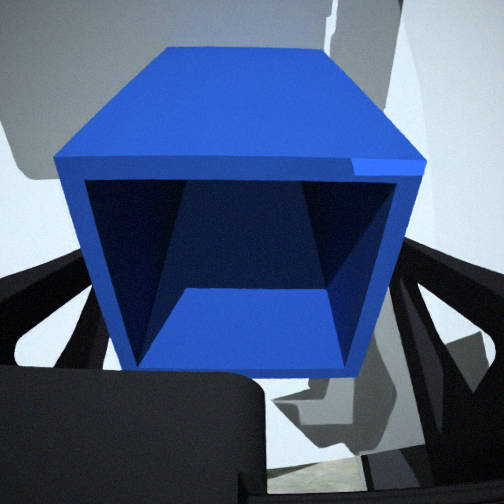

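Scene clock: 256.03 s.
Motor temperatures (°C, as the motors report them): arm1=[24 26 26 22 24 22] | arm2=[22 25 31 24 21 23] | arm3=[25 24 27 22 23 22] | arm4=[21 25 29 21 24 24]
arm1.joint_positions: joint1_rad=-2.015 joint2_rad=+1.912 joint3_rad=+1.467 joint4_rad=-1.180 joint5_rad=+0.000 joint6_rad=+0.004 gripper_m=+0.093
arm1.joint_status: all done
arm1.hand: x=+0.8505 y=-0.8003 z=+0.9308 quat_wxyz=(-0.011, -0.905, +0.425, -0.023) (m; scene frame)
arm2.joint_positions: joint1_rad=+1.196 joint2_rad=+2.306 joint3_rad=+1.995 joint4_rad=-1.292 joint5_rad=-0.001 joint6_rad=+0.006 gripper_m=+0.050
arm2.joint_status: all done
arm2.hand: x=-0.0316 y=-0.0597 z=+0.9107 quat_wxyz=(+0.010, +0.809, -0.588, +0.012) (m; scene frame)
arm3.joint_positions: joint1_rad=+0.599 joint2_rad=+1.307 joint3_rad=+1.008 joint4_rad=-1.190 joint5_rad=+0.000 joint6_rad=+0.006 gripper_m=+0.093
arm3.joint_status: not commanded
arm3.hand: x=-0.0886 y=+0.8460 z=+1.0623 quat_wxyz=(-0.042, +0.536, -0.843, -0.022) (m; scene frame)
arm4.joint_positions: joint1_rad=-1.295 joint2_rad=+2.365 joint3_rad=+1.995 joint4_rad=-1.214 joint5_rad=+0.000 joint6_rad=+0.487 gripper_m=+0.093
arm4.joint_status: not commanded
arm4.hand: x=-0.5501 y=+1.0536 z=+0.8338 quat_wxyz=(+0.010, -0.497, -0.868, -0.005) (m; scene frame)
pictures: arm1_cam_wrist
camera_calibration (this result's frames):
arm1_cam_wrist: T_world_to_cam=[[0.765199, 0.643567, -0.017076, -0.114343], [0.509002, -0.588535, 0.628127, -1.48683], [0.394192, -0.489334, -0.777924, 0.122373], [0, 0, 0, 1]] pos_world=[0.796056, -0.741584, 1.02716]
Images, in order (width x height): arm1_cam_wrist 504x504.

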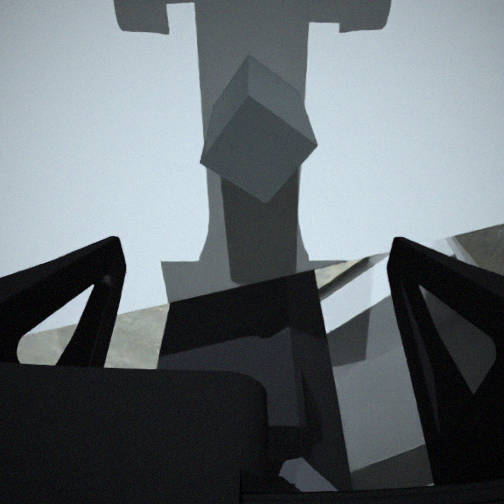

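execute_actions([
  {"arm1":{"joints":{"joint6_rad":-0.73}},"arm2":{"joints":{"joint2_rad":2.41,"joint4_rad":-1.18}},"arm4":{"joints":{"gripper_m":0}}},
], cameras=[])

execute_actions([
  {"arm1":{"joints":{"joint2_rad":2.03,"joint3_rad":1.38,"joint4_rad":-0.88}},"arm4":{"joints":{"joint2_rad":1.8,"joint3_rad":1.6,"joint4_rad":-1.37}}},
], cameras=["arm1_cam_wrist","arm2_cam_wrist","arm4_cam_wrist"])

Scene clock: 264.90 s.
Motor temperatures (°C, as the motors report them): arm1=[24 26 27 22 24 22] | arm2=[22 25 32 24 21 23] | arm3=[25 24 27 22 23 22] | arm4=[21 26 29 21 24 24]
arm1.joint_positions: joint1_rad=-2.015 joint2_rad=+1.912 joint3_rad=+1.467 joint4_rad=-1.180 joint5_rad=+0.000 joint6_rad=-0.722 gripper_m=+0.093
arm1.joint_status: all done
arm1.hand: x=+0.8505 y=-0.8003 z=+0.9308 quat_wxyz=(-0.019, -0.997, +0.076, -0.018) (m; scene frame)
arm2.joint_positions: joint1_rad=+1.196 joint2_rad=+2.426 joint3_rad=+2.012 joint4_rad=-1.195 joint5_rad=-0.002 joint6_rad=+0.006 gripper_m=+0.049
arm2.joint_status: all done
arm2.hand: x=-0.0351 y=-0.0497 z=+0.8362 quat_wxyz=(+0.012, +0.809, -0.588, +0.014) (m; scene frame)
arm3.joint_positions: joint1_rad=+0.599 joint2_rad=+1.307 joint3_rad=+1.008 joint4_rad=-1.190 joint5_rad=+0.000 joint6_rad=+0.006 gripper_m=+0.093
arm3.joint_status: not commanded
arm3.hand: x=-0.0886 y=+0.8460 z=+1.0623 quat_wxyz=(-0.042, +0.536, -0.843, -0.022) (m; scene frame)
arm4.joint_positions: joint1_rad=-1.295 joint2_rad=+2.365 joint3_rad=+1.995 joint4_rad=-1.213 joint5_rad=+0.000 joint6_rad=+0.488 gripper_m=+0.052
arm4.joint_status: gripper_m off_target (ended at +0.052, target +0.000)
arm4.hand: x=-0.5500 y=+1.0536 z=+0.8338 quat_wxyz=(+0.010, -0.497, -0.868, -0.005) (m; scene frame)
pictures: none
No camera images: the call's "cameras" was empty. Leave "cameras" out to get every camera's image.

Scene clock: 266.47 s.
Motor temperatures (°C, as the motors report them): arm1=[24 26 27 22 24 22] | arm2=[22 25 32 24 21 23] | arm3=[25 24 27 22 23 22] | arm4=[21 26 29 21 24 24]
arm1.joint_positions: joint1_rad=-2.015 joint2_rad=+2.040 joint3_rad=+1.372 joint4_rad=-0.894 joint5_rad=+0.000 joint6_rad=-0.723 gripper_m=+0.093
arm1.joint_status: all done
arm1.hand: x=+0.8428 y=-0.7914 z=+0.8313 quat_wxyz=(+0.004, -0.997, +0.076, +0.004) (m; scene frame)
arm2.joint_positions: joint1_rad=+1.196 joint2_rad=+2.426 joint3_rad=+2.012 joint4_rad=-1.195 joint5_rad=-0.002 joint6_rad=+0.006 gripper_m=+0.049
arm2.joint_status: not commanded
arm2.hand: x=-0.0351 y=-0.0497 z=+0.8362 quat_wxyz=(+0.012, +0.809, -0.588, +0.014) (m; scene frame)
arm3.joint_positions: joint1_rad=+0.599 joint2_rad=+1.307 joint3_rad=+1.008 joint4_rad=-1.190 joint5_rad=+0.000 joint6_rad=+0.006 gripper_m=+0.093
arm3.joint_status: not commanded
arm3.hand: x=-0.0886 y=+0.8460 z=+1.0623 quat_wxyz=(-0.042, +0.536, -0.843, -0.022) (m; scene frame)
arm4.joint_positions: joint1_rad=-1.295 joint2_rad=+1.803 joint3_rad=+1.594 joint4_rad=-1.361 joint5_rad=+0.000 joint6_rad=+0.488 gripper_m=+0.052
arm4.joint_status: all done
arm4.hand: x=-0.6718 y=+1.1266 z=+1.0300 quat_wxyz=(+0.003, -0.497, -0.868, -0.005) (m; scene frame)
pictures: arm1_cam_wrist, arm2_cam_wrist, arm4_cam_wrist
camera_calibration (this result's frames):
arm1_cam_wrist: T_world_to_cam=[[0.143035, 0.989676, -0.00904243, 0.675692], [0.807231, -0.111371, 0.579634, -1.24865], [0.572643, -0.0902074, -0.814827, 0.24858], [0, 0, 0, 1]] pos_world=[0.76895, -0.785356, 0.932417]
arm2_cam_wrist: T_world_to_cam=[[0.953369, 0.3014, -0.0156524, 0.0645572], [0.245759, -0.745175, 0.619933, -0.543928], [0.175184, -0.594871, -0.784499, 0.751199], [0, 0, 0, 1]] pos_world=[-0.0594696, 0.0220877, 0.927524]
arm4_cam_wrist: T_world_to_cam=[[-0.856794, -0.515658, -0.000806273, 0.00389185], [-0.416972, 0.6919, 0.589414, -1.66079], [-0.303378, 0.505342, -0.807831, 0.180264], [0, 0, 0, 1]] pos_world=[-0.63448, 1.06001, 1.12452]
Images, in order (width x height): arm1_cam_wrist 504x504, arm2_cam_wrist 504x504, arm4_cam_wrist 504x504.

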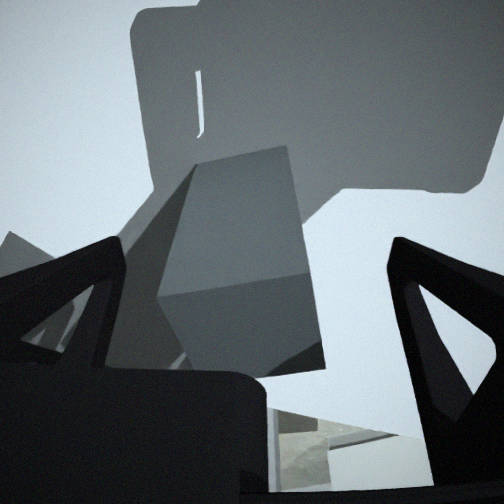

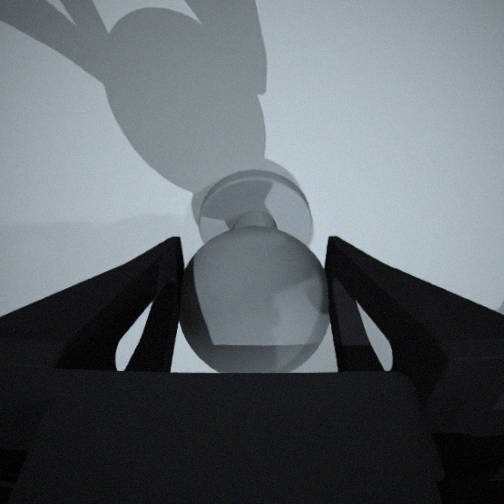

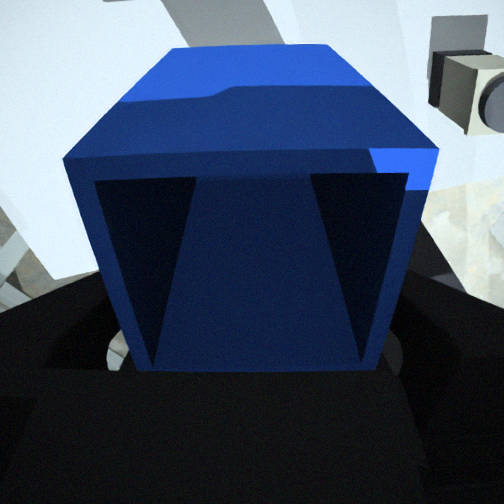

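execute_actions([
  {"arm1":{"joints":{"joint6_rad":-0.58,"joint2_rad":2.05}},"arm2":{"joints":{"gripper_m":0.093}},"arm4":{"joints":{"joint1_rad":0.8,"joint6_rad":0}}},
], cameras=[])

execute_actions([
  {"arm1":{"joints":{"gripper_m":0}},"arm2":{"joints":{"joint2_rad":1.7,"joint3_rad":1.4,"joint4_rad":-1.27}},"arm4":{"joints":{"joint2_rad":2.2,"joint3_rad":1.88,"joint4_rad":-1.2}}},
], cameras=["arm1_cam_wrist"])

execute_actions([
  {"arm1":{"joints":{"joint2_rad":1.6,"joint3_rad":1.3,"joint4_rad":-1.27}},"arm2":{"joints":{"joint1_rad":-0.3}},"arm4":{"joints":{"joint2_rad":2.315,"joint4_rad":-1.08}}},
], cameras=[])

Scene clock: 274.83 s.
Motor temperatures (°C, as the motors report them): arm1=[24 26 26 22 24 22] | arm2=[22 25 32 24 21 23] | arm3=[25 24 27 22 23 22] | arm4=[21 26 29 21 24 24]
arm1.joint_positions: joint1_rad=-2.015 joint2_rad=+2.040 joint3_rad=+1.372 joint4_rad=-0.894 joint5_rad=+0.000 joint6_rad=-0.587 gripper_m=+0.093
arm1.joint_status: all done
arm1.hand: x=+0.8428 y=-0.7914 z=+0.8313 quat_wxyz=(+0.003, -0.990, +0.143, +0.005) (m; scene frame)
arm2.joint_positions: joint1_rad=+1.196 joint2_rad=+2.425 joint3_rad=+2.012 joint4_rad=-1.195 joint5_rad=-0.002 joint6_rad=+0.006 gripper_m=+0.093
arm2.joint_status: all done
arm2.hand: x=-0.0351 y=-0.0496 z=+0.8365 quat_wxyz=(+0.012, +0.809, -0.588, +0.014) (m; scene frame)
arm3.joint_positions: joint1_rad=+0.599 joint2_rad=+1.307 joint3_rad=+1.008 joint4_rad=-1.190 joint5_rad=+0.000 joint6_rad=+0.006 gripper_m=+0.093
arm3.joint_status: not commanded
arm3.hand: x=-0.0886 y=+0.8460 z=+1.0623 quat_wxyz=(-0.042, +0.536, -0.843, -0.022) (m; scene frame)
arm4.joint_positions: joint1_rad=+0.808 joint2_rad=+1.809 joint3_rad=+1.594 joint4_rad=-1.361 joint5_rad=-0.001 joint6_rad=+0.011 gripper_m=+0.052
arm4.joint_status: all done
arm4.hand: x=-1.1276 y=+1.9642 z=+1.0370 quat_wxyz=(-0.001, +0.696, -0.718, -0.003) (m; scene frame)
pictures: none
No camera images: the call's "cameras" was empty. Leave "cameras" out to get every camera's image.

Scene clock: 276.40 s.
Motor temperatures (°C, as the motors report them): arm1=[24 26 26 22 24 22] | arm2=[22 25 32 24 21 23] | arm3=[25 24 27 22 23 22] | arm4=[21 26 29 21 24 24]
arm1.joint_positions: joint1_rad=-2.015 joint2_rad=+2.040 joint3_rad=+1.372 joint4_rad=-0.893 joint5_rad=+0.000 joint6_rad=-0.586 gripper_m=+0.041
arm1.joint_status: gripper_m off_target (ended at +0.041, target +0.000)
arm1.hand: x=+0.8425 y=-0.7914 z=+0.8313 quat_wxyz=(+0.004, -0.990, +0.144, +0.005) (m; scene frame)
arm2.joint_positions: joint1_rad=+1.196 joint2_rad=+1.694 joint3_rad=+1.409 joint4_rad=-1.257 joint5_rad=-0.002 joint6_rad=+0.006 gripper_m=+0.093
arm2.joint_status: all done
arm2.hand: x=+0.0227 y=-0.2234 z=+1.0523 quat_wxyz=(-0.007, +0.809, -0.588, -0.013) (m; scene frame)
arm3.joint_positions: joint1_rad=+0.599 joint2_rad=+1.307 joint3_rad=+1.008 joint4_rad=-1.190 joint5_rad=+0.000 joint6_rad=+0.006 gripper_m=+0.093
arm3.joint_status: not commanded
arm3.hand: x=-0.0886 y=+0.8460 z=+1.0623 quat_wxyz=(-0.042, +0.536, -0.843, -0.022) (m; scene frame)
arm4.joint_positions: joint1_rad=+0.808 joint2_rad=+2.216 joint3_rad=+1.834 joint4_rad=-1.206 joint5_rad=-0.001 joint6_rad=+0.011 gripper_m=+0.052
arm4.joint_status: all done
arm4.hand: x=-1.1256 y=+2.0708 z=+0.8875 quat_wxyz=(+0.003, +0.696, -0.718, +0.001) (m; scene frame)
pictures: arm1_cam_wrist
camera_calibration (this result's frames):
arm1_cam_wrist: T_world_to_cam=[[0.276783, 0.960883, -0.00973509, 0.540775], [0.785558, -0.220423, 0.578197, -1.31521], [0.553434, -0.167683, -0.815839, 0.2045], [0, 0, 0, 1]] pos_world=[0.770318, -0.775233, 0.932554]
Images, in order (width x height): arm1_cam_wrist 504x504.

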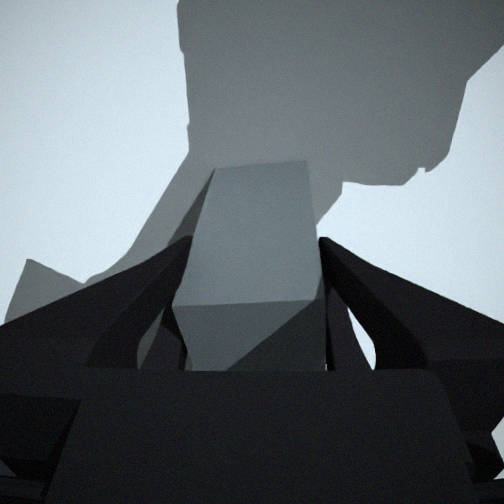

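Scene clock: 278.27 s.
Motor temperatures (°C, as the motors report them): arm1=[24 26 26 22 24 22] | arm2=[22 25 32 24 21 23] | arm3=[25 24 27 22 23 22] | arm4=[21 26 29 21 24 24]
arm1.joint_positions: joint1_rad=-2.015 joint2_rad=+1.604 joint3_rad=+1.281 joint4_rad=-1.258 joint5_rad=+0.000 joint6_rad=-0.586 gripper_m=+0.041
arm1.joint_status: all done
arm1.hand: x=+0.9031 y=-0.8634 z=+1.0157 quat_wxyz=(-0.003, -0.990, +0.144, -0.002) (m; scene frame)
arm2.joint_positions: joint1_rad=-0.307 joint2_rad=+1.703 joint3_rad=+1.409 joint4_rad=-1.257 joint5_rad=+0.001 joint6_rad=+0.006 gripper_m=+0.093
arm2.joint_status: all done
arm2.hand: x=+0.6552 y=-0.5146 z=+1.0473 quat_wxyz=(-0.010, +0.190, -0.982, -0.002) (m; scene frame)
arm3.joint_positions: joint1_rad=+0.599 joint2_rad=+1.307 joint3_rad=+1.008 joint4_rad=-1.190 joint5_rad=+0.000 joint6_rad=+0.006 gripper_m=+0.093
arm3.joint_status: not commanded
arm3.hand: x=-0.0886 y=+0.8460 z=+1.0623 quat_wxyz=(-0.042, +0.536, -0.843, -0.022) (m; scene frame)
arm4.joint_positions: joint1_rad=+0.808 joint2_rad=+2.330 joint3_rad=+1.842 joint4_rad=-1.093 joint5_rad=-0.001 joint6_rad=+0.011 gripper_m=+0.052
arm4.joint_status: all done
arm4.hand: x=-1.1255 y=+2.0844 z=+0.8170 quat_wxyz=(+0.000, +0.696, -0.718, -0.002) (m; scene frame)
pictures: none
No camera images: the call's "cameras" was empty. Leave "cameras" out to get every camera's image.

execute_actions([
  {"arm1":{"joints":{"joint1_rad":2.25,"joint6_rad":0}},"arm3":{"joints":{"joint1_rad":-1.756,"joint2_rad":1.6,"joint3_rad":1.3,"joint4_rad":-1.27}},"arm4":{"joints":{"gripper_m":0.093}}},
], cameras=[])

execute_actions([
  {"arm1":{"joints":{"joint2_rad":1.9,"joint3_rad":1.48,"joint4_rad":-1.14}},"arm3":{"joints":{"joint2_rad":2.0,"joint3_rad":1.58,"joint4_rad":-1.13}},"arm4":{"joints":{"joint2_rad":1.6,"joint3_rad":1.3,"joint4_rad":-1.27}}},
], cameras=[])

execute_actions([
  {"arm1":{"joints":{"joint2_rad":2.03,"joint4_rad":-0.99}},"arm3":{"joints":{"joint2_rad":2.15,"joint4_rad":-0.97}},"arm4":{"joints":{"joint1_rad":0.0}}},
], cameras=["arm1_cam_wrist","arm3_cam_wrist","room_a"])

Scene clock: 288.57 s.
Motor temperatures (°C, as the motors report them): arm1=[24 26 27 22 24 22] | arm2=[22 25 31 24 21 23] | arm3=[25 24 27 22 23 22] | arm4=[21 26 29 22 24 24]
arm1.joint_positions: joint1_rad=+2.256 joint2_rad=+1.604 joint3_rad=+1.281 joint4_rad=-1.258 joint5_rad=-0.001 joint6_rad=-0.006 gripper_m=+0.041
arm1.joint_status: all done
arm1.hand: x=+1.6466 y=-1.1018 z=+1.0136 quat_wxyz=(+0.006, +0.130, -0.991, +0.000) (m; scene frame)
arm2.joint_positions: joint1_rad=-0.307 joint2_rad=+1.703 joint3_rad=+1.409 joint4_rad=-1.257 joint5_rad=+0.001 joint6_rad=+0.006 gripper_m=+0.093
arm2.joint_status: not commanded
arm2.hand: x=+0.6552 y=-0.5146 z=+1.0473 quat_wxyz=(-0.010, +0.190, -0.982, -0.002) (m; scene frame)
arm3.joint_positions: joint1_rad=-1.762 joint2_rad=+1.608 joint3_rad=+1.261 joint4_rad=-1.261 joint5_rad=+0.000 joint6_rad=+0.006 gripper_m=+0.093
arm3.joint_status: all done
arm3.hand: x=-0.0900 y=+0.0802 z=+1.0301 quat_wxyz=(+0.012, -0.576, -0.817, -0.018) (m; scene frame)
arm4.joint_positions: joint1_rad=+0.808 joint2_rad=+2.330 joint3_rad=+1.842 joint4_rad=-1.093 joint5_rad=-0.001 joint6_rad=+0.011 gripper_m=+0.093
arm4.joint_status: all done
arm4.hand: x=-1.1255 y=+2.0844 z=+0.8170 quat_wxyz=(+0.000, +0.696, -0.718, -0.002) (m; scene frame)
pictures: none
No camera images: the call's "cameras" was empty. Leave "cameras" out to get every camera's image.

Scene clock: 290.10 s.
Motor temperatures (°C, as the motors report them): arm1=[24 26 27 22 24 22] | arm2=[22 25 31 24 21 23] | arm3=[25 24 28 22 23 22] | arm4=[21 26 29 22 24 24]
arm1.joint_positions: joint1_rad=+2.256 joint2_rad=+1.921 joint3_rad=+1.445 joint4_rad=-1.144 joint5_rad=-0.001 joint6_rad=-0.006 gripper_m=+0.041
arm1.joint_status: all done
arm1.hand: x=+1.7244 y=-1.0813 z=+0.9156 quat_wxyz=(+0.026, +0.130, -0.991, +0.002) (m; scene frame)
arm2.joint_positions: joint1_rad=-0.307 joint2_rad=+1.703 joint3_rad=+1.409 joint4_rad=-1.257 joint5_rad=+0.001 joint6_rad=+0.006 gripper_m=+0.093
arm2.joint_status: not commanded
arm2.hand: x=+0.6552 y=-0.5146 z=+1.0473 quat_wxyz=(-0.010, +0.190, -0.982, -0.002) (m; scene frame)
arm3.joint_positions: joint1_rad=-1.762 joint2_rad=+2.019 joint3_rad=+1.538 joint4_rad=-1.136 joint5_rad=+0.000 joint6_rad=+0.006 gripper_m=+0.093
arm3.joint_status: all done
arm3.hand: x=-0.0472 y=-0.0322 z=+0.9191 quat_wxyz=(+0.016, -0.576, -0.817, -0.021) (m; scene frame)
arm4.joint_positions: joint1_rad=+0.808 joint2_rad=+1.591 joint3_rad=+1.300 joint4_rad=-1.261 joint5_rad=-0.001 joint6_rad=+0.011 gripper_m=+0.093
arm4.joint_status: all done
arm4.hand: x=-1.1292 y=+1.8831 z=+1.0337 quat_wxyz=(-0.010, +0.696, -0.718, -0.012) (m; scene frame)
pictures: none
No camera images: the call's "cameras" was empty. Leave "cameras" out to get every camera's image.

Scene clock: 291.47 s.
Motor temperatures (°C, as the motors report them): arm1=[24 26 27 22 24 22] | arm2=[22 25 31 24 21 23] | arm3=[25 24 28 22 23 22] | arm4=[21 26 29 21 24 24]
arm1.joint_positions: joint1_rad=+2.254 joint2_rad=+2.040 joint3_rad=+1.445 joint4_rad=-1.001 joint5_rad=+0.000 joint6_rad=-0.006 gripper_m=+0.041
arm1.joint_status: all done
arm1.hand: x=+1.7448 y=-1.0770 z=+0.8514 quat_wxyz=(+0.014, +0.130, -0.991, +0.001) (m; scene frame)
arm2.joint_positions: joint1_rad=-0.307 joint2_rad=+1.703 joint3_rad=+1.409 joint4_rad=-1.257 joint5_rad=+0.001 joint6_rad=+0.006 gripper_m=+0.093
arm2.joint_status: not commanded
arm2.hand: x=+0.6552 y=-0.5146 z=+1.0473 quat_wxyz=(-0.010, +0.190, -0.982, -0.002) (m; scene frame)
arm3.joint_positions: joint1_rad=-1.762 joint2_rad=+2.165 joint3_rad=+1.547 joint4_rad=-0.984 joint5_rad=+0.000 joint6_rad=+0.006 gripper_m=+0.093
arm3.joint_status: all done
arm3.hand: x=-0.0396 y=-0.0494 z=+0.8382 quat_wxyz=(+0.010, -0.576, -0.817, -0.017) (m; scene frame)
arm4.joint_positions: joint1_rad=-0.001 joint2_rad=+1.595 joint3_rad=+1.300 joint4_rad=-1.261 joint5_rad=+0.001 joint6_rad=+0.011 gripper_m=+0.093
arm4.joint_status: all done
arm4.hand: x=-0.7930 y=+1.7308 z=+1.0294 quat_wxyz=(-0.009, +0.357, -0.934, -0.008) (m; scene frame)
pictures: arm1_cam_wrist, arm3_cam_wrist, room_a
camera_calibration (this result's frames):
arm1_cam_wrist: T_world_to_cam=[[0.263822, -0.964423, -0.016922, -1.47916], [-0.762126, -0.219172, 0.609203, 0.576788], [-0.591238, -0.147825, -0.792834, 1.67261], [0, 0, 0, 1]] pos_world=[1.81873, -1.05286, 0.949689]
arm3_cam_wrist: T_world_to_cam=[[-0.944833, -0.326673, -0.0239906, -0.0339633], [-0.271865, 0.741241, 0.613719, -0.481277], [-0.182703, 0.586384, -0.78916, 0.808284], [0, 0, 0, 1]] pos_world=[-0.0152566, -0.128317, 0.932419]
Images, in order (width x height): arm1_cam_wrist 504x504, arm3_cam_wrist 504x504, room_a 672x504.

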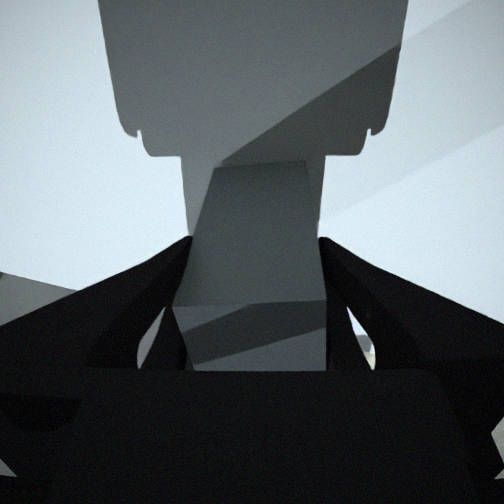

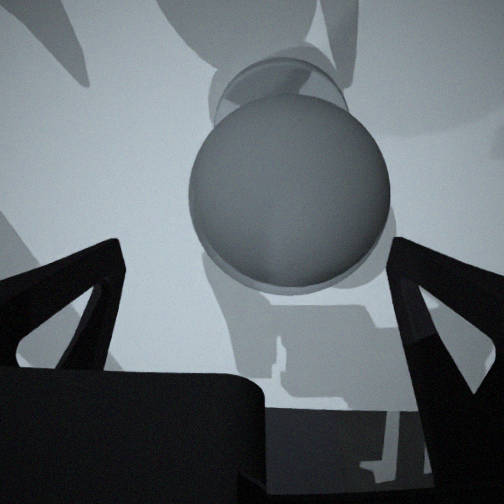

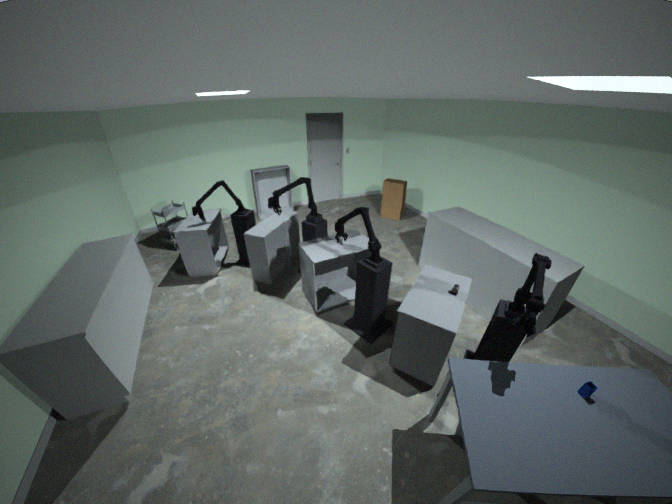

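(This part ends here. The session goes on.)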